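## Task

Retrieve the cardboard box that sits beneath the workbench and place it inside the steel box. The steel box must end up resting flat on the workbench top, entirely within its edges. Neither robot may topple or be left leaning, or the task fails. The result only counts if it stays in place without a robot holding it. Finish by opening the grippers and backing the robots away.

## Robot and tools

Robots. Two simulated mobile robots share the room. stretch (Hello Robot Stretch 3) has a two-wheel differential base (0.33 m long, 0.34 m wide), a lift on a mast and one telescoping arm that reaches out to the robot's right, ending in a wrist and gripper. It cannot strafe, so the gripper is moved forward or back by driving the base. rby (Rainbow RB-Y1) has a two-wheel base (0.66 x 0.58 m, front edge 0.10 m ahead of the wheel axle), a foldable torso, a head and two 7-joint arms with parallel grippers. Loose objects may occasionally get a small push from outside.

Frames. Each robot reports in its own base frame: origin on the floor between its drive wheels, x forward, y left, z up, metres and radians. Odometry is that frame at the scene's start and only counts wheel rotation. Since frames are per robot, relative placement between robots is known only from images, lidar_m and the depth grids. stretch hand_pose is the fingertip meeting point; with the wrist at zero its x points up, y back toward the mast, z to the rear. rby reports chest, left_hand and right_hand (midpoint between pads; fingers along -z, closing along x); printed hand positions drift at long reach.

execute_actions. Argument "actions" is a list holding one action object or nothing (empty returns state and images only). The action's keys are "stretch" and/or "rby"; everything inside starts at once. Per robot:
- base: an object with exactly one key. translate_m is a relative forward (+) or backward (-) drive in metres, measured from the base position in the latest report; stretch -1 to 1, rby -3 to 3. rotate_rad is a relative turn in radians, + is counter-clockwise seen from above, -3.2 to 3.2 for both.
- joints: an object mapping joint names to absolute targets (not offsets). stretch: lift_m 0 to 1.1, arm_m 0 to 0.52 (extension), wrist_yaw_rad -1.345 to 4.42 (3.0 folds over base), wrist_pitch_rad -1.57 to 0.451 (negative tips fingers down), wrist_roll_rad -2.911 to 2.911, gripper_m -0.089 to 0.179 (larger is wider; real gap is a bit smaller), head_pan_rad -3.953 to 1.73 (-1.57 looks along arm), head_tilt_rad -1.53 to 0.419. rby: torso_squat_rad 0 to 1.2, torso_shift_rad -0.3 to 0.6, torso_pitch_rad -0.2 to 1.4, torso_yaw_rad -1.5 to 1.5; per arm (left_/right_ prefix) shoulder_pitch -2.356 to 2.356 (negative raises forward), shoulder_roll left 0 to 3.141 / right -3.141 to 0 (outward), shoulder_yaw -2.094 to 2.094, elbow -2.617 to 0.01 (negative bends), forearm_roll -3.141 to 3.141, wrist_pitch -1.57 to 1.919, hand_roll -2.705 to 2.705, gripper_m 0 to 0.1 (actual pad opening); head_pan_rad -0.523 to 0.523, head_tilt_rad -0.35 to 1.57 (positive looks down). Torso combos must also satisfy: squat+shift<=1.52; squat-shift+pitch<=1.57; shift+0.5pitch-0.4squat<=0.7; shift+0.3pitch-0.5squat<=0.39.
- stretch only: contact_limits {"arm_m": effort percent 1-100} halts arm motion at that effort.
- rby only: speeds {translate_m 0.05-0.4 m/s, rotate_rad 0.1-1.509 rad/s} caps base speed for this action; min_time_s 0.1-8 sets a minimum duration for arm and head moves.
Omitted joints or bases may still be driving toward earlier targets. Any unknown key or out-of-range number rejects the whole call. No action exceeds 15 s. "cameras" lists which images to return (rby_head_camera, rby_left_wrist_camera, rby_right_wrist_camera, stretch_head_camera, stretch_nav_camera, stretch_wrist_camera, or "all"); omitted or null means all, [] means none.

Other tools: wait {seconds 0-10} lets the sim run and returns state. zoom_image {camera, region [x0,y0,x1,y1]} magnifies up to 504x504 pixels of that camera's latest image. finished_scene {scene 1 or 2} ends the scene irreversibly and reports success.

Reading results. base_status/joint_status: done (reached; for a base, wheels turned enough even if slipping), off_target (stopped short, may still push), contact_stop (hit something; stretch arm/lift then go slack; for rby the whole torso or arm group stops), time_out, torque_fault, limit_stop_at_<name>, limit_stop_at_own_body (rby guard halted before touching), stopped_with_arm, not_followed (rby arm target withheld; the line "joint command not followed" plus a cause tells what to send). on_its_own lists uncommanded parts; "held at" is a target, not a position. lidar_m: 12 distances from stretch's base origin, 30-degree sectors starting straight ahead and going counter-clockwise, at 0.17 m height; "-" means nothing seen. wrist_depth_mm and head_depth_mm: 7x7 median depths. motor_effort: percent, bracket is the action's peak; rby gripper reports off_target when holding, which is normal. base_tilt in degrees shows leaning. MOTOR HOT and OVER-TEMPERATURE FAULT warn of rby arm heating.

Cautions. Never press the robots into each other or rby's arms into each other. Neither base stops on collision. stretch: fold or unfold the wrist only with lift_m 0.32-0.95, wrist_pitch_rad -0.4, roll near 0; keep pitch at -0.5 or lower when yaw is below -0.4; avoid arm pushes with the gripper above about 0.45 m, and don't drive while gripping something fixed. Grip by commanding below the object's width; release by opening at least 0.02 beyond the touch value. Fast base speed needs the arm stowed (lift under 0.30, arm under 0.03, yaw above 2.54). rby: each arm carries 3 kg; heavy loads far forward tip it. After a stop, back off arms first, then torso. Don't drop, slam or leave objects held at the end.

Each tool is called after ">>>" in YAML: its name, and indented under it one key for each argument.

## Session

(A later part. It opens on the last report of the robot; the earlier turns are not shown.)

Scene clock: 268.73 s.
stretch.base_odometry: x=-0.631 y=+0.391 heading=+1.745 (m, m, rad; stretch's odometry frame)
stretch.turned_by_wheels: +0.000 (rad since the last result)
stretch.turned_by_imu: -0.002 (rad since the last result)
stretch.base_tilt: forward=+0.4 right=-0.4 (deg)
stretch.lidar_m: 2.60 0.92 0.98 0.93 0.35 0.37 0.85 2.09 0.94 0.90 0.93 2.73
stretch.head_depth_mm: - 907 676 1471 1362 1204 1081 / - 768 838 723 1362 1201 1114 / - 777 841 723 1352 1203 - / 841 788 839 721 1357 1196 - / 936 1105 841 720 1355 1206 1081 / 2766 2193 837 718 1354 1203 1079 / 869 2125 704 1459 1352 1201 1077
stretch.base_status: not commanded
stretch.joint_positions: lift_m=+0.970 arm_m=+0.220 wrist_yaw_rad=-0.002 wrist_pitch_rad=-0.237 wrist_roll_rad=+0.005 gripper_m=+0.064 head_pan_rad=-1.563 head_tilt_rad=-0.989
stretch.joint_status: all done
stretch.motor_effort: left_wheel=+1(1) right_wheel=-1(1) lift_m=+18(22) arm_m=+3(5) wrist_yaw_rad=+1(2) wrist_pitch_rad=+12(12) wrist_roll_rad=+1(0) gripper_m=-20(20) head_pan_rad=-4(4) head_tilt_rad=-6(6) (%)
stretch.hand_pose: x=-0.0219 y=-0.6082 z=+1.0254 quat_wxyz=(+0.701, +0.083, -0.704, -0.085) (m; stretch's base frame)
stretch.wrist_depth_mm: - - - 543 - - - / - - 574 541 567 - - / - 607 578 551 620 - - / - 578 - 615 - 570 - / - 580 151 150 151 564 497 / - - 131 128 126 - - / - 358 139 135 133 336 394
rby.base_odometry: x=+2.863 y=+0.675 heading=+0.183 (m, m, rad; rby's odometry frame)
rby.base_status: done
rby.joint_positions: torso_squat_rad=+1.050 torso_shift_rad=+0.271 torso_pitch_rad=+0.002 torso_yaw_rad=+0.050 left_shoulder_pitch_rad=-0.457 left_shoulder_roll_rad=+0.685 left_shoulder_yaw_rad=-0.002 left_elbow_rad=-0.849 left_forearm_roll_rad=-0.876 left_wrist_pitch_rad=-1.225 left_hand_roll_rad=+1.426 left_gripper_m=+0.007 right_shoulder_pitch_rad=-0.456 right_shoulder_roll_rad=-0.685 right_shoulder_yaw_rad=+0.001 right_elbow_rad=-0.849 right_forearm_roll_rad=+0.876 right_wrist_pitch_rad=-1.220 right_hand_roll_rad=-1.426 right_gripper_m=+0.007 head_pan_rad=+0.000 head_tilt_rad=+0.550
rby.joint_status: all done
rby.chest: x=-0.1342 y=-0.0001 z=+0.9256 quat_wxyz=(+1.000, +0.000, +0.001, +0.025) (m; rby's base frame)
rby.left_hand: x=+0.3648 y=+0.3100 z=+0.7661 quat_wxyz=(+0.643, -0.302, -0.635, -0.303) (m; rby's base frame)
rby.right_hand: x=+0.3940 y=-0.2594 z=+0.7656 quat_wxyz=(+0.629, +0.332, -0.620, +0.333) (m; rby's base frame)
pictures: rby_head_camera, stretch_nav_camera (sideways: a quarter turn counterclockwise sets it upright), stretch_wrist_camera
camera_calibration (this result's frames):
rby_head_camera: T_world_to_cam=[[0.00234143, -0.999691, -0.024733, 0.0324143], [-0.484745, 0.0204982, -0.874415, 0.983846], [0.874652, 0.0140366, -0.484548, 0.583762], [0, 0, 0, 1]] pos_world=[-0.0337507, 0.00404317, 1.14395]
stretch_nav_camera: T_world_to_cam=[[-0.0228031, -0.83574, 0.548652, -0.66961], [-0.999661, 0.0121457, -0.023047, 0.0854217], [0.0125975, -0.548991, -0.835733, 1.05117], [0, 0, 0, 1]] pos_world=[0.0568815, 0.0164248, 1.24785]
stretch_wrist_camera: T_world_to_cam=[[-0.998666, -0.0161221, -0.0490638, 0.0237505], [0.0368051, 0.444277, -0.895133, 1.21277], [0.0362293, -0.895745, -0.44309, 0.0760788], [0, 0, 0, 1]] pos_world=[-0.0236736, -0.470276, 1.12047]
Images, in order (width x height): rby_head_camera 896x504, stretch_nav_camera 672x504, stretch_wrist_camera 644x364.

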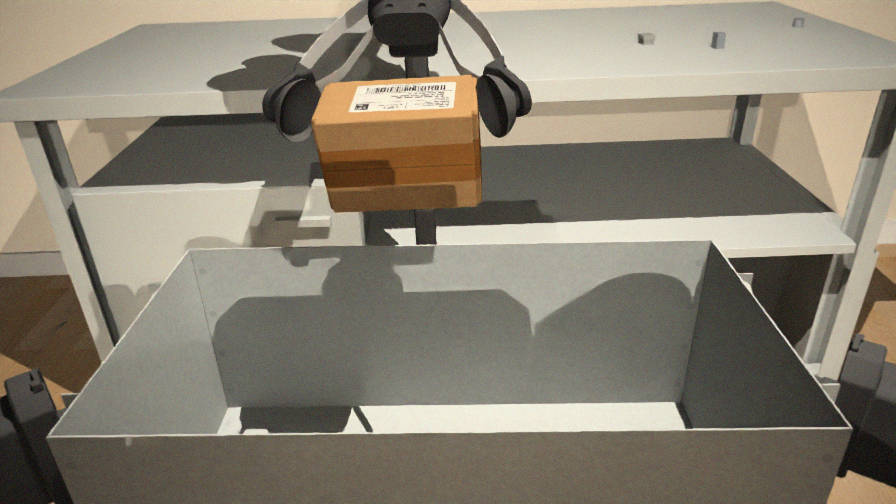

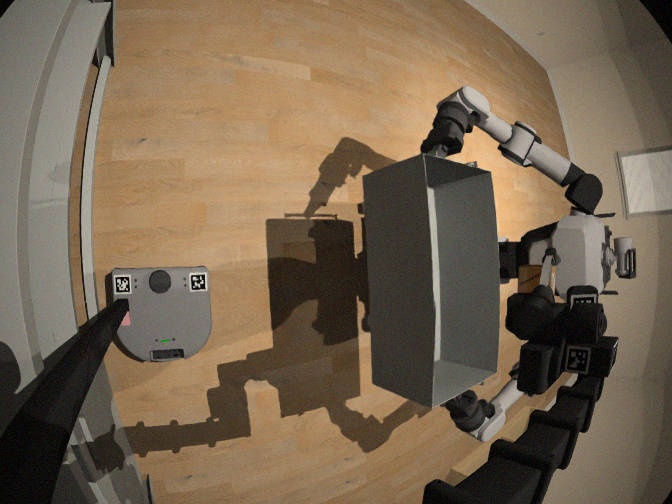

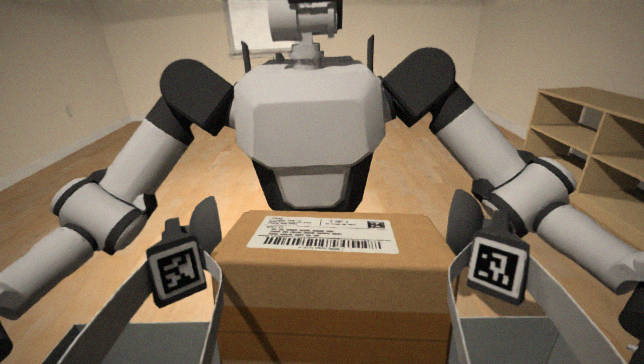

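>>> execute_actions:
  actions:
    - {"stretch":{"joints":{"wrist_pitch_rad":-0.9,"arm_m":0.32}},"rby":{"joints":{"head_tilt_rad":0.7}}}
  cameras: ["stretch_wrist_camera","rby_head_camera","stretch_head_camera"]

Scene clock: 285.03 s.
stretch.base_odometry: x=-0.631 y=+0.391 heading=+1.745 (m, m, rad; stretch's odometry frame)
stretch.turned_by_wheels: +0.000 (rad since the last result)
stretch.turned_by_imu: -0.001 (rad since the last result)
stretch.base_tilt: forward=+0.5 right=-0.4 (deg)
stretch.lidar_m: 2.61 0.92 0.98 0.93 0.35 0.37 0.84 2.10 0.94 0.90 0.93 2.74
stretch.head_depth_mm: 898 2142 678 1468 1361 1206 1086 / - 2210 840 723 1356 1204 1115 / - 767 813 725 1357 1208 - / 888 602 839 722 1356 1205 - / 916 1118 839 722 1356 1200 1081 / 2782 2178 836 720 1354 1202 1079 / 869 2131 702 1463 1354 1203 1076
stretch.base_status: not commanded
stretch.joint_positions: lift_m=+0.970 arm_m=+0.320 wrist_yaw_rad=-0.002 wrist_pitch_rad=-0.912 wrist_roll_rad=+0.005 gripper_m=+0.064 head_pan_rad=-1.563 head_tilt_rad=-0.989
stretch.joint_status: all done
stretch.motor_effort: left_wheel=+1(1) right_wheel=-2(2) lift_m=+18(18) arm_m=+3(2) wrist_yaw_rad=+1(2) wrist_pitch_rad=+4(10) wrist_roll_rad=+0(1) gripper_m=-20(20) head_pan_rad=-4(4) head_tilt_rad=-7(6) (%)
stretch.hand_pose: x=-0.0218 y=-0.6025 z=+0.8915 quat_wxyz=(+0.633, +0.310, -0.636, -0.313) (m; stretch's base frame)
stretch.wrist_depth_mm: - - - 587 - - - / - - - 644 - - - / - 289 292 277 279 282 253 / 311 348 355 358 360 346 276 / 318 424 150 150 150 372 277 / 316 395 131 128 126 374 278 / 307 376 140 135 133 358 256
rby.base_odometry: x=+2.863 y=+0.675 heading=+0.183 (m, m, rad; rby's odometry frame)
rby.base_status: not commanded
rby.joint_positions: torso_squat_rad=+1.050 torso_shift_rad=+0.271 torso_pitch_rad=+0.002 torso_yaw_rad=+0.050 left_shoulder_pitch_rad=-0.457 left_shoulder_roll_rad=+0.685 left_shoulder_yaw_rad=-0.002 left_elbow_rad=-0.849 left_forearm_roll_rad=-0.876 left_wrist_pitch_rad=-1.225 left_hand_roll_rad=+1.426 left_gripper_m=+0.007 right_shoulder_pitch_rad=-0.456 right_shoulder_roll_rad=-0.685 right_shoulder_yaw_rad=+0.001 right_elbow_rad=-0.849 right_forearm_roll_rad=+0.876 right_wrist_pitch_rad=-1.220 right_hand_roll_rad=-1.426 right_gripper_m=+0.007 head_pan_rad=+0.000 head_tilt_rad=+0.700
rby.joint_status: all done
rby.chest: x=-0.1342 y=-0.0001 z=+0.9256 quat_wxyz=(+1.000, +0.000, +0.001, +0.025) (m; rby's base frame)
rby.left_hand: x=+0.3648 y=+0.3100 z=+0.7661 quat_wxyz=(+0.643, -0.302, -0.635, -0.303) (m; rby's base frame)
rby.right_hand: x=+0.3940 y=-0.2594 z=+0.7656 quat_wxyz=(+0.629, +0.332, -0.620, +0.333) (m; rby's base frame)
pictures: rby_head_camera, stretch_head_camera (sideways: a quarter turn clockwise sets it upright), stretch_wrist_camera
camera_calibration (this result's frames):
rby_head_camera: T_world_to_cam=[[-0.000795482, -0.99985, -0.0173253, 0.0237251], [-0.609833, 0.0142159, -0.792402, 0.877542], [0.792529, 0.00993522, -0.609753, 0.715518], [0, 0, 0, 1]] pos_world=[-0.0318953, 0.00413769, 1.13207]
stretch_head_camera: T_world_to_cam=[[-0.0133929, 0.810676, -0.585342, 0.781429], [0.999862, 0.0165998, 0.000112689, -0.00362966], [0.00980791, -0.58526, -0.810787, 1.01026], [0, 0, 0, 1]] pos_world=[0.00418626, -0.0421613, 1.27651]
stretch_wrist_camera: T_world_to_cam=[[-0.998608, 0.0189477, -0.0492239, 0.0386139], [0.0379486, 0.906257, -0.42102, 0.946167], [0.0366321, -0.422302, -0.905715, 0.719518], [0, 0, 0, 1]] pos_world=[-0.023703, -0.554349, 1.05193]
Images, in order (width x height): rby_head_camera 896x504, stretch_head_camera 896x504, stretch_wrist_camera 644x364.

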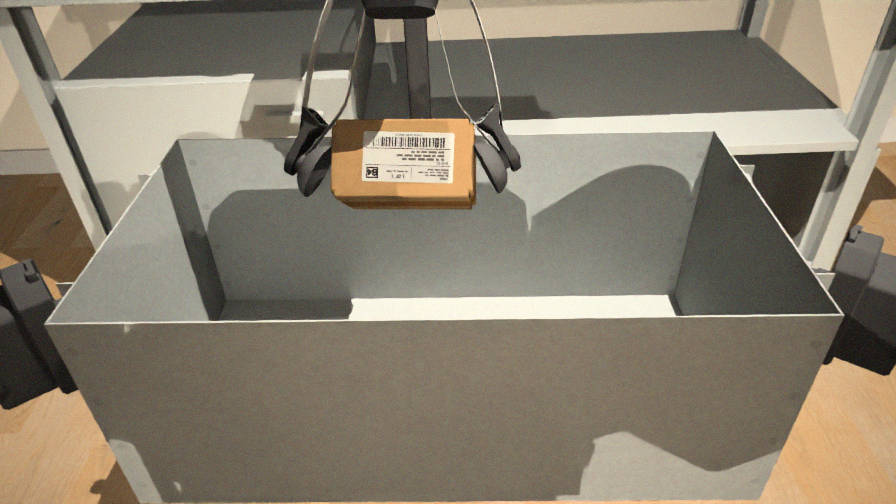

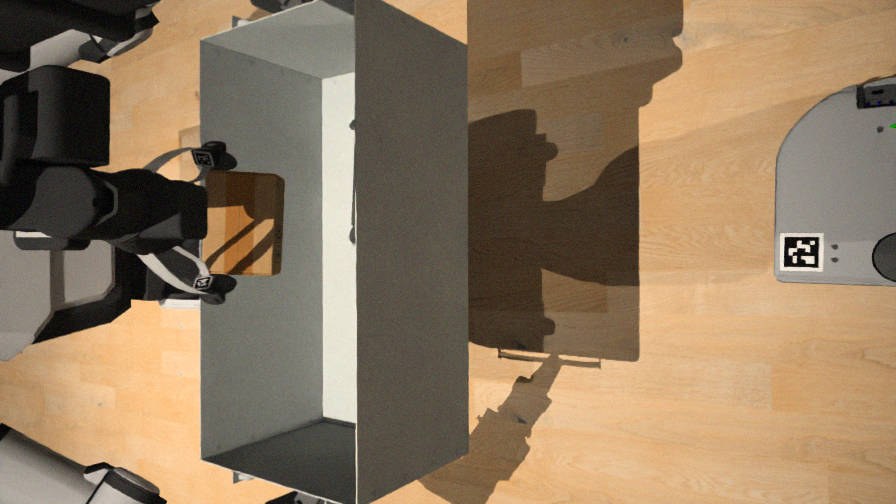

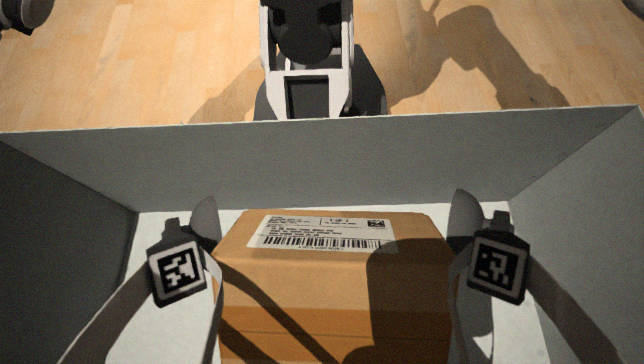

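>>> execute_actions:
  actions:
    - {"stretch":{"joints":{"lift_m":0.84,"arm_m":0.35}},"rby":{"joints":{"head_tilt_rad":0.8}}}
  cameras: ["stretch_wrist_camera","rby_head_camera","stretch_head_camera"]

Scene clock: 294.07 s.
stretch.base_odometry: x=-0.631 y=+0.391 heading=+1.745 (m, m, rad; stretch's odometry frame)
stretch.turned_by_wheels: +0.000 (rad since the last result)
stretch.turned_by_imu: -0.001 (rad since the last result)
stretch.base_tilt: forward=+0.5 right=-0.4 (deg)
stretch.lidar_m: 2.60 0.93 0.98 0.93 0.35 0.37 0.85 2.10 0.94 0.90 0.93 2.73
stretch.head_depth_mm: 877 2179 - - 1330 1187 1079 / 2829 - 839 722 1355 1203 1116 / 942 - 726 722 1360 1208 - / 888 1025 725 720 1349 1206 - / 916 1108 839 723 1357 1202 1079 / 2741 2184 838 722 1356 1197 1081 / 868 2110 704 1457 1356 1201 1079
stretch.base_status: not commanded
stretch.joint_positions: lift_m=+0.840 arm_m=+0.350 wrist_yaw_rad=-0.002 wrist_pitch_rad=-0.913 wrist_roll_rad=+0.005 gripper_m=+0.064 head_pan_rad=-1.563 head_tilt_rad=-0.989
stretch.joint_status: all done
stretch.motor_effort: left_wheel=+2(1) right_wheel=-1(1) lift_m=+19(18) arm_m=+3(1) wrist_yaw_rad=+1(2) wrist_pitch_rad=+4(4) wrist_roll_rad=+0(0) gripper_m=-20(20) head_pan_rad=-4(4) head_tilt_rad=-6(6) (%)
stretch.hand_pose: x=-0.0218 y=-0.6324 z=+0.7614 quat_wxyz=(+0.633, +0.310, -0.636, -0.313) (m; stretch's base frame)
stretch.wrist_depth_mm: 136 136 137 138 138 139 140 / 165 166 165 166 167 169 169 / 208 208 210 211 212 214 216 / 282 284 286 290 292 287 263 / 296 297 149 149 150 276 264 / 280 278 131 128 126 254 254 / 263 256 140 135 134 244 240
rby.base_odometry: x=+2.863 y=+0.675 heading=+0.183 (m, m, rad; rby's odometry frame)
rby.base_status: not commanded
rby.joint_positions: torso_squat_rad=+1.050 torso_shift_rad=+0.271 torso_pitch_rad=+0.002 torso_yaw_rad=+0.050 left_shoulder_pitch_rad=-0.457 left_shoulder_roll_rad=+0.685 left_shoulder_yaw_rad=-0.002 left_elbow_rad=-0.849 left_forearm_roll_rad=-0.876 left_wrist_pitch_rad=-1.225 left_hand_roll_rad=+1.426 left_gripper_m=+0.007 right_shoulder_pitch_rad=-0.456 right_shoulder_roll_rad=-0.685 right_shoulder_yaw_rad=+0.001 right_elbow_rad=-0.849 right_forearm_roll_rad=+0.876 right_wrist_pitch_rad=-1.220 right_hand_roll_rad=-1.426 right_gripper_m=+0.007 head_pan_rad=+0.000 head_tilt_rad=+0.800
rby.joint_status: all done
rby.chest: x=-0.1342 y=-0.0001 z=+0.9256 quat_wxyz=(+1.000, +0.000, +0.001, +0.025) (m; rby's base frame)
rby.left_hand: x=+0.3648 y=+0.3100 z=+0.7661 quat_wxyz=(+0.643, -0.302, -0.635, -0.303) (m; rby's base frame)
rby.right_hand: x=+0.3940 y=-0.2594 z=+0.7656 quat_wxyz=(+0.629, +0.332, -0.620, +0.333) (m; rby's base frame)
pictures: rby_head_camera, stretch_head_camera (sideways: a quarter turn clockwise sets it upright), stretch_wrist_camera
camera_calibration (this result's frames):
rby_head_camera: T_world_to_cam=[[-0.00225659, -0.999924, -0.0121613, 0.017749], [-0.685808, 0.0103983, -0.727708, 0.796226], [0.727779, 0.00669817, -0.685779, 0.793857], [0, 0, 0, 1]] pos_world=[-0.0316545, 0.00415087, 1.12405]
stretch_head_camera: T_world_to_cam=[[-0.0133928, 0.810676, -0.585342, 0.781429], [0.999862, 0.0165997, 0.000112688, -0.00362966], [0.00980784, -0.58526, -0.810787, 1.01026], [0, 0, 0, 1]] pos_world=[0.00418625, -0.0421613, 1.27651]
stretch_wrist_camera: T_world_to_cam=[[-0.998608, 0.018988, -0.04921, 0.0327889], [0.0379497, 0.906596, -0.420291, 0.91807], [0.0366331, -0.421573, -0.906054, 0.589787], [0, 0, 0, 1]] pos_world=[-0.023703, -0.584303, 0.921849]
Images, in order (width x height): rby_head_camera 896x504, stretch_head_camera 896x504, stretch_wrist_camera 644x364.

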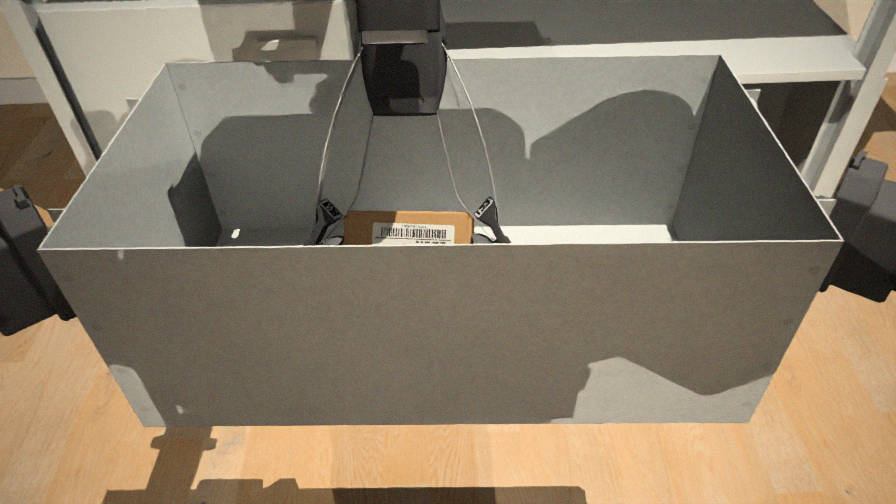

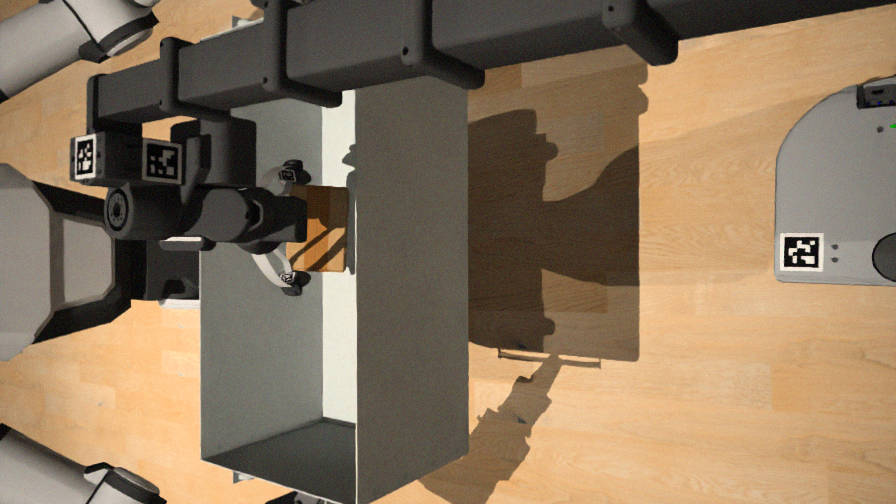

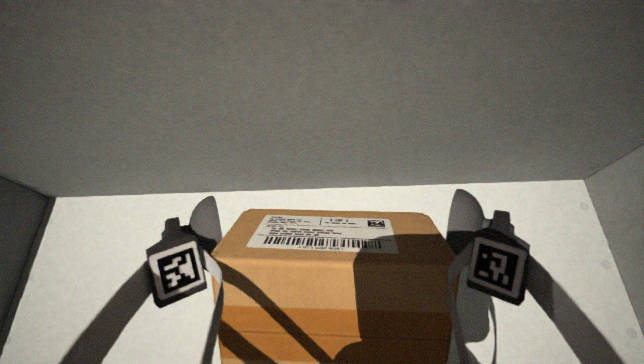

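>>> execute_actions:
  actions:
    - {"stretch":{"joints":{"lift_m":0.80}}}
  cameras: ["stretch_wrist_camera","stretch_head_camera"]

Scene clock: 302.70 s.
stretch.base_odometry: x=-0.631 y=+0.391 heading=+1.745 (m, m, rad; stretch's odometry frame)
stretch.turned_by_wheels: +0.000 (rad since the last result)
stretch.turned_by_imu: -0.001 (rad since the last result)
stretch.base_tilt: forward=+0.5 right=-0.4 (deg)
stretch.lidar_m: 2.60 0.93 0.98 0.93 0.35 0.37 0.85 2.10 0.94 0.90 0.93 2.74
stretch.head_depth_mm: 877 2129 676 - - - 1079 / 2694 2420 867 725 1347 1207 1115 / 2488 - 685 723 1352 1206 - / 892 1033 756 722 1363 1204 - / 918 1110 837 721 1353 1202 1079 / 2776 2192 839 721 1355 1206 1079 / 869 2122 704 1459 1354 1197 1078
stretch.base_status: not commanded
stretch.joint_positions: lift_m=+0.800 arm_m=+0.350 wrist_yaw_rad=-0.002 wrist_pitch_rad=-0.913 wrist_roll_rad=+0.005 gripper_m=+0.064 head_pan_rad=-1.563 head_tilt_rad=-0.989
stretch.joint_status: all done
stretch.motor_effort: left_wheel=+1(2) right_wheel=-2(1) lift_m=+18(18) arm_m=+3(3) wrist_yaw_rad=+2(2) wrist_pitch_rad=+4(4) wrist_roll_rad=+1(1) gripper_m=-20(20) head_pan_rad=-3(3) head_tilt_rad=-6(6) (%)
stretch.hand_pose: x=-0.0218 y=-0.6324 z=+0.7214 quat_wxyz=(+0.633, +0.310, -0.636, -0.313) (m; stretch's base frame)
stretch.wrist_depth_mm: 137 137 138 138 139 140 140 / 165 166 167 167 168 170 171 / 208 210 210 213 214 215 217 / 267 265 263 258 255 253 247 / 257 254 150 150 150 236 232 / 239 237 131 128 126 217 219 / 225 220 139 135 134 208 205
rby.base_odometry: x=+2.863 y=+0.675 heading=+0.183 (m, m, rad; rby's odometry frame)
rby.base_status: not commanded
rby.joint_positions: torso_squat_rad=+1.050 torso_shift_rad=+0.271 torso_pitch_rad=+0.002 torso_yaw_rad=+0.050 left_shoulder_pitch_rad=-0.457 left_shoulder_roll_rad=+0.685 left_shoulder_yaw_rad=-0.002 left_elbow_rad=-0.849 left_forearm_roll_rad=-0.876 left_wrist_pitch_rad=-1.225 left_hand_roll_rad=+1.426 left_gripper_m=+0.007 right_shoulder_pitch_rad=-0.456 right_shoulder_roll_rad=-0.685 right_shoulder_yaw_rad=+0.001 right_elbow_rad=-0.849 right_forearm_roll_rad=+0.876 right_wrist_pitch_rad=-1.220 right_hand_roll_rad=-1.426 right_gripper_m=+0.007 head_pan_rad=+0.000 head_tilt_rad=+0.800
rby.joint_status: not commanded
rby.chest: x=-0.1342 y=-0.0001 z=+0.9256 quat_wxyz=(+1.000, +0.000, +0.001, +0.025) (m; rby's base frame)
rby.left_hand: x=+0.3648 y=+0.3100 z=+0.7661 quat_wxyz=(+0.643, -0.302, -0.635, -0.303) (m; rby's base frame)
rby.right_hand: x=+0.3940 y=-0.2594 z=+0.7656 quat_wxyz=(+0.629, +0.332, -0.620, +0.333) (m; rby's base frame)
pictures: stretch_head_camera (sideways: a quarter turn clockwise sets it upright), stretch_wrist_camera
camera_calibration (this result's frames):
stretch_head_camera: T_world_to_cam=[[-0.0133929, 0.810676, -0.585342, 0.781429], [0.999862, 0.0165998, 0.000112686, -0.00362966], [0.00980791, -0.58526, -0.810786, 1.01026], [0, 0, 0, 1]] pos_world=[0.00418626, -0.0421613, 1.27651]
stretch_wrist_camera: T_world_to_cam=[[-0.998608, 0.0189894, -0.0492094, 0.0308208], [0.0379498, 0.906607, -0.420265, 0.901242], [0.036633, -0.421548, -0.906066, 0.55357], [0, 0, 0, 1]] pos_world=[-0.023703, -0.584302, 0.881848]
Images, in order (width x height): stretch_head_camera 896x504, stretch_wrist_camera 644x364.

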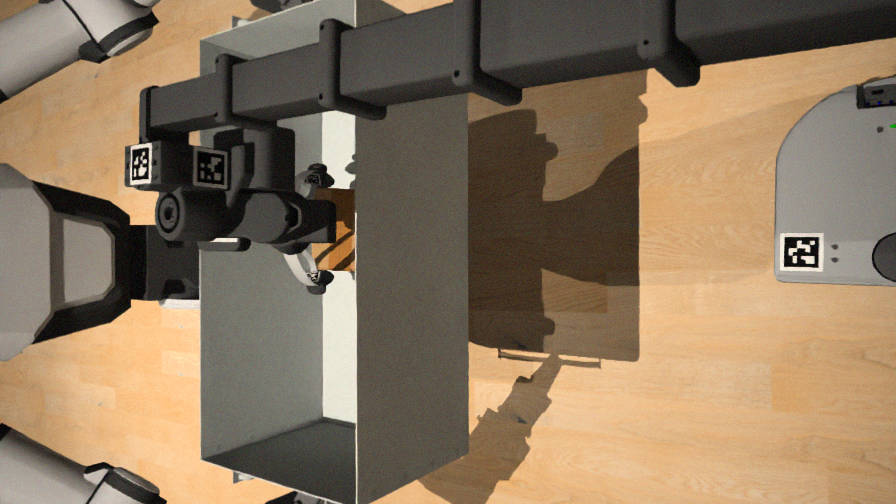

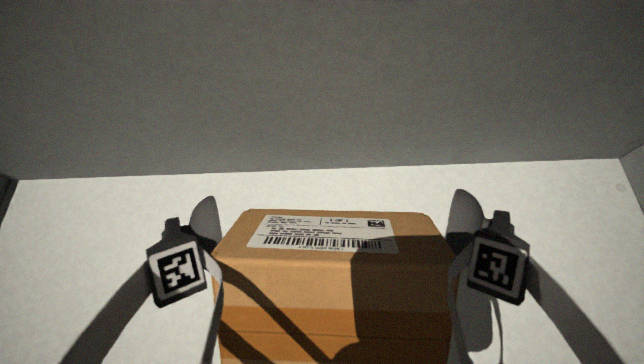

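Slightly lower, then release.

>>> execute_actions:
  actions:
    - {"stretch":{"joints":{"lift_m":0.785}}}
  cameras: ["stretch_wrist_camera"]

>>> execute_actions:
  actions:
    - {"stretch":{"joints":{"gripper_m":0.16}}}
  cameras: ["stretch_wrist_camera"]

>>> execute_actions:
  actions:
    - {"stretch":{"joints":{"lift_m":0.97}}}
  cameras: ["stretch_wrist_camera"]

Scene clock: 315.07 s.
stretch.base_odometry: x=-0.631 y=+0.391 heading=+1.745 (m, m, rad; stretch's odometry frame)
stretch.turned_by_wheels: +0.000 (rad since the last result)
stretch.turned_by_imu: -0.001 (rad since the last result)
stretch.base_tilt: forward=+0.5 right=-0.4 (deg)
stretch.lidar_m: 2.60 0.93 0.98 0.93 0.35 0.37 0.85 2.10 0.94 0.90 0.93 2.73
stretch.head_depth_mm: 877 2143 677 - - - - / 2686 2333 - 740 1362 1203 1113 / 2490 - 614 723 1358 1204 - / 889 1033 693 721 1352 1202 - / 915 1110 838 723 1354 1203 1075 / 2772 2184 836 722 1358 1198 1078 / 866 2134 704 1460 1353 1199 1076
stretch.base_status: not commanded
stretch.joint_positions: lift_m=+0.785 arm_m=+0.350 wrist_yaw_rad=-0.002 wrist_pitch_rad=-0.913 wrist_roll_rad=+0.005 gripper_m=+0.064 head_pan_rad=-1.563 head_tilt_rad=-0.989
stretch.joint_status: all done
stretch.motor_effort: left_wheel=+2(1) right_wheel=-1(1) lift_m=+18(21) arm_m=+3(3) wrist_yaw_rad=+2(2) wrist_pitch_rad=+5(4) wrist_roll_rad=+1(0) gripper_m=-20(20) head_pan_rad=-4(4) head_tilt_rad=-7(7) (%)
stretch.hand_pose: x=-0.0218 y=-0.6323 z=+0.7064 quat_wxyz=(+0.633, +0.310, -0.636, -0.313) (m; stretch's base frame)
stretch.wrist_depth_mm: 137 138 138 139 139 140 141 / 166 166 167 167 168 169 171 / 209 209 211 212 214 216 217 / 254 250 250 245 241 237 233 / 239 239 149 150 150 222 218 / 225 221 131 128 125 204 204 / 211 206 140 136 134 195 192
rby.base_odometry: x=+2.863 y=+0.675 heading=+0.183 (m, m, rad; rby's odometry frame)
rby.base_status: not commanded
rby.joint_positions: torso_squat_rad=+1.050 torso_shift_rad=+0.271 torso_pitch_rad=+0.002 torso_yaw_rad=+0.050 left_shoulder_pitch_rad=-0.457 left_shoulder_roll_rad=+0.685 left_shoulder_yaw_rad=-0.002 left_elbow_rad=-0.849 left_forearm_roll_rad=-0.876 left_wrist_pitch_rad=-1.225 left_hand_roll_rad=+1.426 left_gripper_m=+0.007 right_shoulder_pitch_rad=-0.456 right_shoulder_roll_rad=-0.685 right_shoulder_yaw_rad=+0.001 right_elbow_rad=-0.849 right_forearm_roll_rad=+0.876 right_wrist_pitch_rad=-1.220 right_hand_roll_rad=-1.426 right_gripper_m=+0.007 head_pan_rad=+0.000 head_tilt_rad=+0.800
rby.joint_status: not commanded
rby.chest: x=-0.1342 y=-0.0001 z=+0.9256 quat_wxyz=(+1.000, +0.000, +0.001, +0.025) (m; rby's base frame)
rby.left_hand: x=+0.3648 y=+0.3100 z=+0.7661 quat_wxyz=(+0.643, -0.302, -0.635, -0.303) (m; rby's base frame)
rby.right_hand: x=+0.3940 y=-0.2594 z=+0.7656 quat_wxyz=(+0.629, +0.332, -0.620, +0.333) (m; rby's base frame)
pictures: stretch_wrist_camera
camera_calibration (this result's frames):
stretch_wrist_camera: T_world_to_cam=[[-0.998608, 0.0189937, -0.049208, 0.0300838], [0.03795, 0.906642, -0.42019, 0.894888], [0.0366331, -0.421472, -0.906101, 0.540055], [0, 0, 0, 1]] pos_world=[-0.023703, -0.584297, 0.866848]
Images, in order (width x height): stretch_wrist_camera 644x364.

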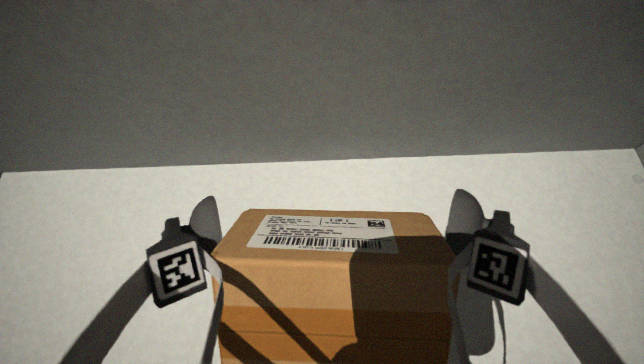

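Scene clock: 316.50 s.
stretch.base_odometry: x=-0.631 y=+0.391 heading=+1.745 (m, m, rad; stretch's odometry frame)
stretch.turned_by_wheels: +0.000 (rad since the last result)
stretch.turned_by_imu: +0.000 (rad since the last result)
stretch.base_tilt: forward=+0.5 right=-0.4 (deg)
stretch.lidar_m: 2.59 0.92 0.98 0.93 0.35 0.37 0.85 2.09 0.94 0.90 0.93 2.73
stretch.head_depth_mm: 881 2142 677 - - - - / 2670 2358 - 740 1361 1203 1113 / 2502 - 614 722 1355 1209 - / 890 1032 786 722 1355 1206 - / 919 1113 837 723 1361 1202 1079 / 2760 2198 839 720 1359 1207 1081 / 869 2131 702 1460 1350 1200 1079
stretch.base_status: not commanded
stretch.joint_positions: lift_m=+0.785 arm_m=+0.350 wrist_yaw_rad=-0.002 wrist_pitch_rad=-0.913 wrist_roll_rad=+0.005 gripper_m=+0.160 head_pan_rad=-1.563 head_tilt_rad=-0.989
stretch.joint_status: all done
stretch.motor_effort: left_wheel=+1(2) right_wheel=-1(2) lift_m=+18(18) arm_m=+3(3) wrist_yaw_rad=+2(1) wrist_pitch_rad=+5(4) wrist_roll_rad=+1(1) gripper_m=+0(83) head_pan_rad=-3(4) head_tilt_rad=-6(6) (%)
stretch.hand_pose: x=-0.0218 y=-0.6322 z=+0.7063 quat_wxyz=(+0.633, +0.311, -0.636, -0.313) (m; stretch's base frame)
stretch.wrist_depth_mm: 137 137 138 139 139 140 141 / 166 166 167 168 169 170 171 / 209 210 211 212 214 216 216 / 255 251 251 245 240 238 232 / 241 241 228 158 157 223 219 / 226 - 213 148 146 207 206 / 210 208 203 200 198 195 192
rby.base_odometry: x=+2.863 y=+0.675 heading=+0.183 (m, m, rad; rby's odometry frame)
rby.base_status: not commanded
rby.joint_positions: torso_squat_rad=+1.050 torso_shift_rad=+0.271 torso_pitch_rad=+0.002 torso_yaw_rad=+0.050 left_shoulder_pitch_rad=-0.457 left_shoulder_roll_rad=+0.685 left_shoulder_yaw_rad=-0.002 left_elbow_rad=-0.849 left_forearm_roll_rad=-0.876 left_wrist_pitch_rad=-1.225 left_hand_roll_rad=+1.426 left_gripper_m=+0.007 right_shoulder_pitch_rad=-0.456 right_shoulder_roll_rad=-0.685 right_shoulder_yaw_rad=+0.001 right_elbow_rad=-0.849 right_forearm_roll_rad=+0.876 right_wrist_pitch_rad=-1.220 right_hand_roll_rad=-1.426 right_gripper_m=+0.007 head_pan_rad=+0.000 head_tilt_rad=+0.800
rby.joint_status: not commanded
rby.chest: x=-0.1342 y=-0.0001 z=+0.9256 quat_wxyz=(+1.000, +0.000, +0.001, +0.025) (m; rby's base frame)
rby.left_hand: x=+0.3648 y=+0.3100 z=+0.7661 quat_wxyz=(+0.643, -0.302, -0.635, -0.303) (m; rby's base frame)
rby.right_hand: x=+0.3940 y=-0.2594 z=+0.7656 quat_wxyz=(+0.629, +0.332, -0.620, +0.333) (m; rby's base frame)
pictures: stretch_wrist_camera
camera_calibration (this result's frames):
stretch_wrist_camera: T_world_to_cam=[[-0.998608, 0.0189961, -0.0491981, 0.0300759], [0.0379263, 0.906892, -0.419652, 0.894518], [0.0366456, -0.420934, -0.906351, 0.540551], [0, 0, 0, 1]] pos_world=[-0.0237005, -0.584267, 0.866795]
Images, in order (width x height): stretch_wrist_camera 644x364.

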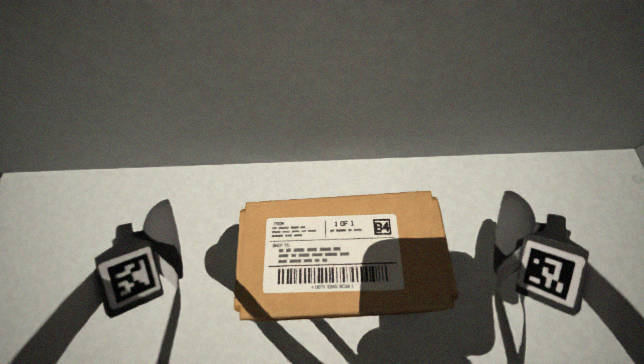

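Scene clock: 319.00 s.
stretch.base_odometry: x=-0.631 y=+0.391 heading=+1.745 (m, m, rad; stretch's odometry frame)
stretch.turned_by_wheels: +0.000 (rad since the last result)
stretch.turned_by_imu: -0.001 (rad since the last result)
stretch.base_tilt: forward=+0.5 right=-0.4 (deg)
stretch.lidar_m: 2.61 0.93 0.98 0.93 0.35 0.37 0.85 2.10 0.94 0.90 0.93 2.74
stretch.head_depth_mm: 901 2141 678 1467 1359 1201 1076 / 2588 2184 838 724 1359 1205 1114 / - 789 814 722 1356 1206 - / 889 787 811 721 1358 1200 - / 918 1650 839 719 1357 1206 1083 / 2752 2204 836 720 1352 1202 1080 / 868 2126 702 1461 1352 1200 1077
stretch.base_status: not commanded
stretch.joint_positions: lift_m=+0.970 arm_m=+0.350 wrist_yaw_rad=-0.002 wrist_pitch_rad=-0.913 wrist_roll_rad=+0.005 gripper_m=+0.160 head_pan_rad=-1.563 head_tilt_rad=-0.989
stretch.joint_status: all done
stretch.motor_effort: left_wheel=+1(1) right_wheel=-1(2) lift_m=+23(24) arm_m=+3(3) wrist_yaw_rad=+1(2) wrist_pitch_rad=+5(4) wrist_roll_rad=+1(1) gripper_m=+1(0) head_pan_rad=-4(4) head_tilt_rad=-6(6) (%)
stretch.hand_pose: x=-0.0218 y=-0.6322 z=+0.8910 quat_wxyz=(+0.633, +0.311, -0.636, -0.313) (m; stretch's base frame)
stretch.wrist_depth_mm: - - - 562 - - - / - - - 608 - - - / - - - 645 - - - / 287 280 283 284 288 290 261 / 318 379 415 407 406 401 264 / 309 - 401 326 383 376 253 / 309 377 373 364 362 354 296
rby.base_odometry: x=+2.863 y=+0.675 heading=+0.183 (m, m, rad; rby's odometry frame)
rby.base_status: not commanded
rby.joint_positions: torso_squat_rad=+1.050 torso_shift_rad=+0.271 torso_pitch_rad=+0.002 torso_yaw_rad=+0.050 left_shoulder_pitch_rad=-0.457 left_shoulder_roll_rad=+0.685 left_shoulder_yaw_rad=-0.002 left_elbow_rad=-0.849 left_forearm_roll_rad=-0.876 left_wrist_pitch_rad=-1.225 left_hand_roll_rad=+1.426 left_gripper_m=+0.007 right_shoulder_pitch_rad=-0.456 right_shoulder_roll_rad=-0.685 right_shoulder_yaw_rad=+0.001 right_elbow_rad=-0.849 right_forearm_roll_rad=+0.876 right_wrist_pitch_rad=-1.220 right_hand_roll_rad=-1.426 right_gripper_m=+0.007 head_pan_rad=+0.000 head_tilt_rad=+0.800
rby.joint_status: not commanded
rby.chest: x=-0.1342 y=-0.0001 z=+0.9256 quat_wxyz=(+1.000, +0.000, +0.001, +0.025) (m; rby's base frame)
rby.left_hand: x=+0.3648 y=+0.3100 z=+0.7661 quat_wxyz=(+0.643, -0.302, -0.635, -0.303) (m; rby's base frame)
rby.right_hand: x=+0.3940 y=-0.2594 z=+0.7656 quat_wxyz=(+0.629, +0.332, -0.620, +0.333) (m; rby's base frame)
pictures: stretch_wrist_camera
camera_calibration (this result's frames):
stretch_wrist_camera: T_world_to_cam=[[-0.998608, 0.0189961, -0.0491981, 0.0391607], [0.0379263, 0.906892, -0.419652, 0.97201], [0.0366457, -0.420934, -0.906351, 0.707915], [0, 0, 0, 1]] pos_world=[-0.0237005, -0.584267, 1.05145]
Images, in order (width x height): stretch_wrist_camera 644x364.

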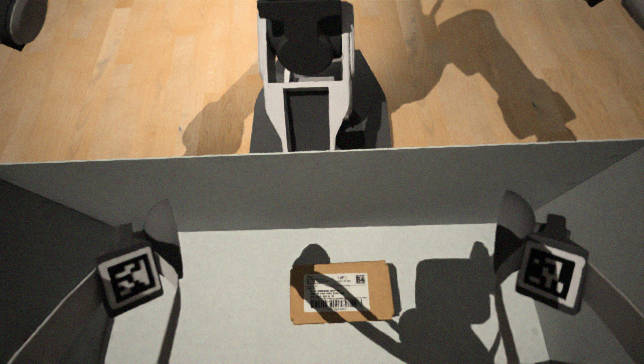

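>>> execute_actions:
  actions:
    - {"stretch":{"base":{"translate_m":0.3},"joints":{"arm_m":0.0,"wrist_pitch_rad":-0.4,"gripper_m":0.05}}}
  cameras: ["stretch_nav_camera"]

>>> execute_actions:
  actions:
    - {"stretch":{"base":{"translate_m":0.65},"joints":{"wrist_yaw_rad":1.5}},"rby":{"joints":{"torso_squat_rad":0.44,"head_tilt_rad":0.7}}}
  cameras: ["stretch_nav_camera","rby_head_camera"]

Scene clock: 337.60 s.
stretch.base_odometry: x=-0.683 y=+0.686 heading=+1.745 (m, m, rad; stretch's odometry frame)
stretch.turned_by_wheels: +0.000 (rad since the last result)
stretch.turned_by_imu: -0.001 (rad since the last result)
stretch.base_tilt: forward=+0.4 right=-0.4 (deg)
stretch.lidar_m: 2.30 0.64 0.84 0.94 0.77 0.59 0.95 2.41 0.93 0.90 3.47 2.41
stretch.head_depth_mm: 886 1111 - - - 1204 1082 / 901 1031 - - - 1210 1115 / 2761 2269 - - - 1203 - / 881 2195 787 1521 1327 1203 - / 858 849 1688 1550 1360 1201 1080 / 2762 2071 1776 1550 1354 1206 1077 / 2790 2200 1821 1549 1357 1206 1077
stretch.base_status: done
stretch.joint_positions: lift_m=+0.970 arm_m=+0.000 wrist_yaw_rad=-0.002 wrist_pitch_rad=-0.422 wrist_roll_rad=+0.005 gripper_m=+0.050 head_pan_rad=-1.563 head_tilt_rad=-0.989
stretch.joint_status: all done
stretch.motor_effort: left_wheel=+1(5) right_wheel=-2(3) lift_m=+23(24) arm_m=-4(6) wrist_yaw_rad=+2(2) wrist_pitch_rad=+8(8) wrist_roll_rad=+0(1) gripper_m=+0(84) head_pan_rad=-3(4) head_tilt_rad=-6(6) (%)
stretch.hand_pose: x=-0.0219 y=-0.3691 z=+0.9815 quat_wxyz=(+0.690, +0.147, -0.693, -0.149) (m; stretch's base frame)
stretch.wrist_depth_mm: - - - 726 690 709 717 / - - - - 791 - 708 / - - 676 - 851 - 732 / - - 522 - 555 556 558 / - - - 467 601 533 578 / - - - - 330 327 327 / - - - - 380 376 376
rby.base_odometry: x=+2.863 y=+0.675 heading=+0.183 (m, m, rad; rby's odometry frame)
rby.base_status: not commanded
rby.joint_positions: torso_squat_rad=+1.050 torso_shift_rad=+0.271 torso_pitch_rad=+0.002 torso_yaw_rad=+0.050 left_shoulder_pitch_rad=-0.457 left_shoulder_roll_rad=+0.685 left_shoulder_yaw_rad=-0.002 left_elbow_rad=-0.849 left_forearm_roll_rad=-0.876 left_wrist_pitch_rad=-1.225 left_hand_roll_rad=+1.426 left_gripper_m=+0.007 right_shoulder_pitch_rad=-0.456 right_shoulder_roll_rad=-0.685 right_shoulder_yaw_rad=+0.001 right_elbow_rad=-0.849 right_forearm_roll_rad=+0.876 right_wrist_pitch_rad=-1.220 right_hand_roll_rad=-1.426 right_gripper_m=+0.007 head_pan_rad=+0.000 head_tilt_rad=+0.800
rby.joint_status: not commanded
rby.chest: x=-0.1342 y=-0.0001 z=+0.9256 quat_wxyz=(+1.000, +0.000, +0.001, +0.025) (m; rby's base frame)
rby.left_hand: x=+0.3648 y=+0.3100 z=+0.7661 quat_wxyz=(+0.643, -0.302, -0.635, -0.303) (m; rby's base frame)
rby.right_hand: x=+0.3940 y=-0.2594 z=+0.7656 quat_wxyz=(+0.629, +0.332, -0.620, +0.333) (m; rby's base frame)
pictures: stretch_nav_camera (sideways: a quarter turn counterclockwise sets it upright)
camera_calibration (this result's frames):
stretch_nav_camera: T_world_to_cam=[[-0.0228075, -0.83574, 0.548652, -0.66961], [-0.999661, 0.0121509, -0.023047, 0.0854217], [0.0125946, -0.548992, -0.835733, 1.05117], [0, 0, 0, 1]] pos_world=[0.0568815, 0.0164245, 1.24785]
Images, in order (width x height): stretch_nav_camera 672x504.

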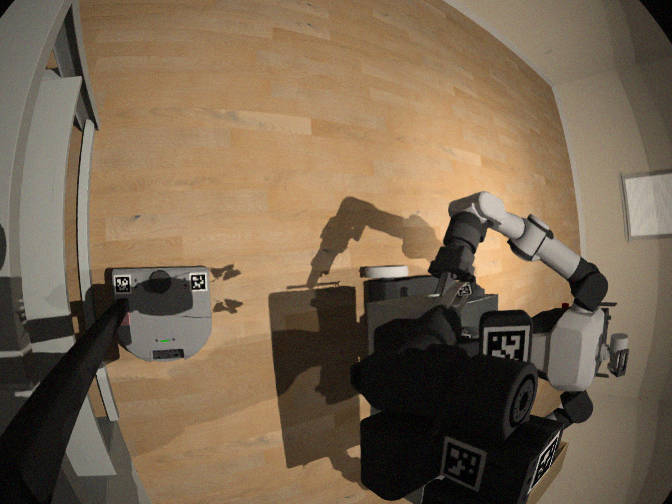

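Scene clock: 345.07 s.
stretch.base_odometry: x=-0.796 y=+1.326 heading=+1.746 (m, m, rad; stretch's odometry frame)
stretch.turned_by_wheels: +0.000 (rad since the last result)
stretch.turned_by_imu: +0.001 (rad since the last result)
stretch.base_tilt: forward=+0.4 right=-0.4 (deg)
stretch.lidar_m: 1.65 1.55 1.10 0.29 0.29 1.23 1.21 1.28 1.11 4.85 2.47 1.73
stretch.head_depth_mm: 2797 2354 - - 1361 1205 1080 / 2814 2195 - - 1326 1203 1114 / 2780 2203 - - 1312 1205 - / 2785 2182 1813 1627 - 1206 - / 2768 2211 1823 1606 - 1204 1076 / 2775 2188 1815 - - 1203 1077 / 2776 2172 1855 - 1309 1200 1078
stretch.base_status: done
stretch.joint_positions: lift_m=+0.970 arm_m=+0.000 wrist_yaw_rad=+1.497 wrist_pitch_rad=-0.422 wrist_roll_rad=+0.005 gripper_m=+0.050 head_pan_rad=-1.563 head_tilt_rad=-0.989
stretch.joint_status: all done
stretch.motor_effort: left_wheel=+1(5) right_wheel=-1(4) lift_m=+23(23) arm_m=-3(4) wrist_yaw_rad=+3(4) wrist_pitch_rad=+7(7) wrist_roll_rad=+0(1) gripper_m=+0(0) head_pan_rad=-4(3) head_tilt_rad=-6(6) (%)
stretch.hand_pose: x=+0.2019 y=-0.1618 z=+0.9815 quat_wxyz=(+0.607, +0.580, -0.407, +0.360) (m; stretch's base frame)
stretch.wrist_depth_mm: - - - - - - - / - - - - - - - / - - - - - - - / - - - - - - - / - - - - - - - / - - - - - - - / - - - - - - -
rby.base_odometry: x=+2.863 y=+0.675 heading=+0.183 (m, m, rad; rby's odometry frame)
rby.base_status: not commanded
rby.joint_positions: torso_squat_rad=+0.440 torso_shift_rad=+0.271 torso_pitch_rad=+0.002 torso_yaw_rad=+0.050 left_shoulder_pitch_rad=-0.457 left_shoulder_roll_rad=+0.685 left_shoulder_yaw_rad=-0.002 left_elbow_rad=-0.849 left_forearm_roll_rad=-0.876 left_wrist_pitch_rad=-1.225 left_hand_roll_rad=+1.426 left_gripper_m=+0.007 right_shoulder_pitch_rad=-0.456 right_shoulder_roll_rad=-0.685 right_shoulder_yaw_rad=+0.002 right_elbow_rad=-0.849 right_forearm_roll_rad=+0.877 right_wrist_pitch_rad=-1.220 right_hand_roll_rad=-1.426 right_gripper_m=+0.007 head_pan_rad=+0.000 head_tilt_rad=+0.700
rby.joint_status: all done
rby.chest: x=-0.0578 y=-0.0002 z=+1.2002 quat_wxyz=(+1.000, +0.000, +0.001, +0.025) (m; rby's base frame)
rby.left_hand: x=+0.4412 y=+0.3099 z=+1.0405 quat_wxyz=(+0.643, -0.302, -0.635, -0.302) (m; rby's base frame)
rby.right_hand: x=+0.4704 y=-0.2595 z=+1.0399 quat_wxyz=(+0.629, +0.332, -0.620, +0.333) (m; rby's base frame)
pictures: rby_head_camera, stretch_nav_camera (sideways: a quarter turn counterclockwise sets it upright)
camera_calibration (this result's frames):
rby_head_camera: T_world_to_cam=[[-0.000802551, -0.99985, -0.0173232, 0.0284491], [-0.610164, 0.0142144, -0.792148, 1.14144], [0.792275, 0.00993426, -0.610084, 0.822758], [0, 0, 0, 1]] pos_world=[0.0446378, 0.00404646, 1.40663]
stretch_nav_camera: T_world_to_cam=[[-0.0228073, -0.83574, 0.548652, -0.66961], [-0.999661, 0.0121507, -0.023047, 0.0854217], [0.0125948, -0.548991, -0.835733, 1.05117], [0, 0, 0, 1]] pos_world=[0.0568815, 0.0164245, 1.24785]
Images, in order (width x height): rby_head_camera 896x504, stretch_nav_camera 672x504.

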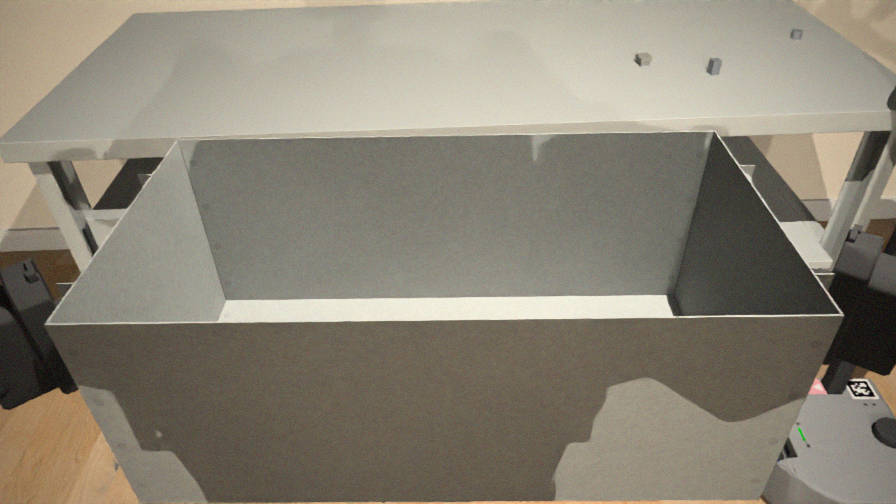

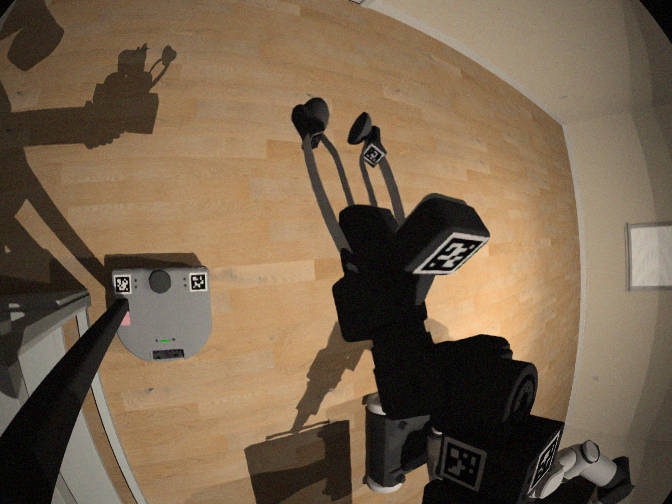

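>>> execute_actions:
  actions:
    - {"stretch":{"base":{"translate_m":0.35}},"rby":{"base":{"translate_m":0.9},"speeds":{"translate_m":0.3},"joints":{"head_tilt_rad":1.1}}}
  cameras: ["rby_head_camera"]

Scene clock: 363.80 s.
stretch.base_odometry: x=-0.857 y=+1.671 heading=+1.746 (m, m, rad; stretch's odometry frame)
stretch.turned_by_wheels: +0.000 (rad since the last result)
stretch.turned_by_imu: -0.001 (rad since the last result)
stretch.base_tilt: forward=+0.5 right=-0.4 (deg)
stretch.lidar_m: 1.30 1.34 1.11 1.06 0.54 0.48 0.99 1.10 4.10 4.84 1.95 1.35
stretch.head_depth_mm: 2792 2346 - - 1366 1205 1083 / 2791 2207 - - 1319 1201 1111 / 2778 2201 - - 1311 1206 - / 2777 2188 1821 1617 - 1200 - / 2747 2196 1824 1608 - 1210 1078 / 2776 2192 1807 - - 1204 1079 / 2789 2206 1863 - 1311 1202 1078
stretch.base_status: done
stretch.joint_positions: lift_m=+0.970 arm_m=+0.000 wrist_yaw_rad=+1.497 wrist_pitch_rad=-0.422 wrist_roll_rad=+0.005 gripper_m=+0.050 head_pan_rad=-1.563 head_tilt_rad=-0.989
stretch.joint_status: not commanded
stretch.motor_effort: left_wheel=+1(5) right_wheel=-1(3) lift_m=+23(23) arm_m=-3(3) wrist_yaw_rad=+3(3) wrist_pitch_rad=+8(8) wrist_roll_rad=+1(1) gripper_m=+0(0) head_pan_rad=-4(3) head_tilt_rad=-5(6) (%)
stretch.hand_pose: x=+0.2019 y=-0.1618 z=+0.9815 quat_wxyz=(+0.607, +0.580, -0.407, +0.360) (m; stretch's base frame)
stretch.wrist_depth_mm: - - - - - - - / - - - - - - - / - - - - - - - / - - - - - - - / - - - - - - - / - - - - - - - / - - - - - - -
rby.base_odometry: x=+3.748 y=+0.838 heading=+0.183 (m, m, rad; rby's odometry frame)
rby.base_status: done
rby.joint_positions: torso_squat_rad=+0.440 torso_shift_rad=+0.271 torso_pitch_rad=+0.002 torso_yaw_rad=+0.050 left_shoulder_pitch_rad=-0.457 left_shoulder_roll_rad=+0.685 left_shoulder_yaw_rad=-0.002 left_elbow_rad=-0.849 left_forearm_roll_rad=-0.876 left_wrist_pitch_rad=-1.225 left_hand_roll_rad=+1.426 left_gripper_m=+0.007 right_shoulder_pitch_rad=-0.456 right_shoulder_roll_rad=-0.685 right_shoulder_yaw_rad=+0.002 right_elbow_rad=-0.849 right_forearm_roll_rad=+0.877 right_wrist_pitch_rad=-1.220 right_hand_roll_rad=-1.426 right_gripper_m=+0.007 head_pan_rad=+0.000 head_tilt_rad=+1.100
rby.joint_status: all done
rby.chest: x=-0.0578 y=-0.0002 z=+1.2002 quat_wxyz=(+1.000, +0.000, +0.001, +0.025) (m; rby's base frame)
rby.left_hand: x=+0.4412 y=+0.3099 z=+1.0405 quat_wxyz=(+0.643, -0.302, -0.635, -0.302) (m; rby's base frame)
rby.right_hand: x=+0.4704 y=-0.2595 z=+1.0399 quat_wxyz=(+0.629, +0.332, -0.620, +0.333) (m; rby's base frame)
pictures: rby_head_camera
camera_calibration (this result's frames):
rby_head_camera: T_world_to_cam=[[-0.00347263, -0.999987, 0.00384075, -0.00127992], [-0.870233, 0.00112991, -0.492639, 0.71286], [0.492628, -0.0050531, -0.870225, 1.17646], [0, 0, 0, 1]] pos_world=[0.0407945, 0.00385938, 1.37497]
Images, in order (width x height): rby_head_camera 896x504.

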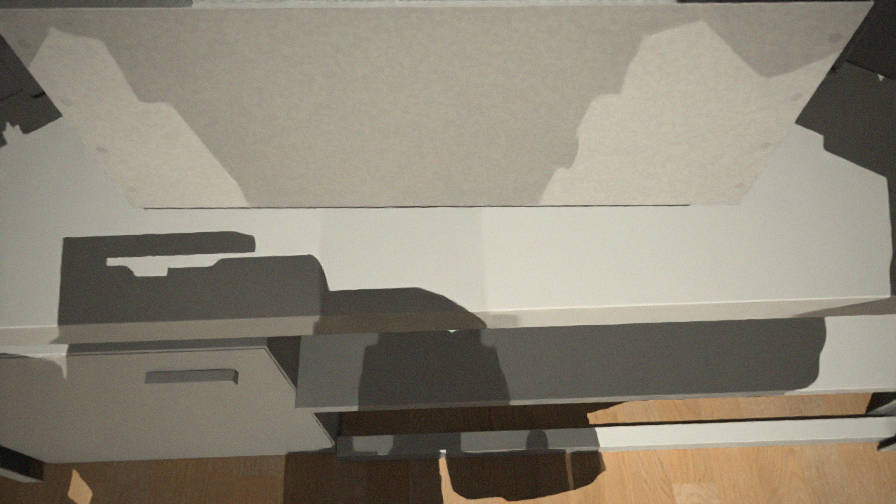

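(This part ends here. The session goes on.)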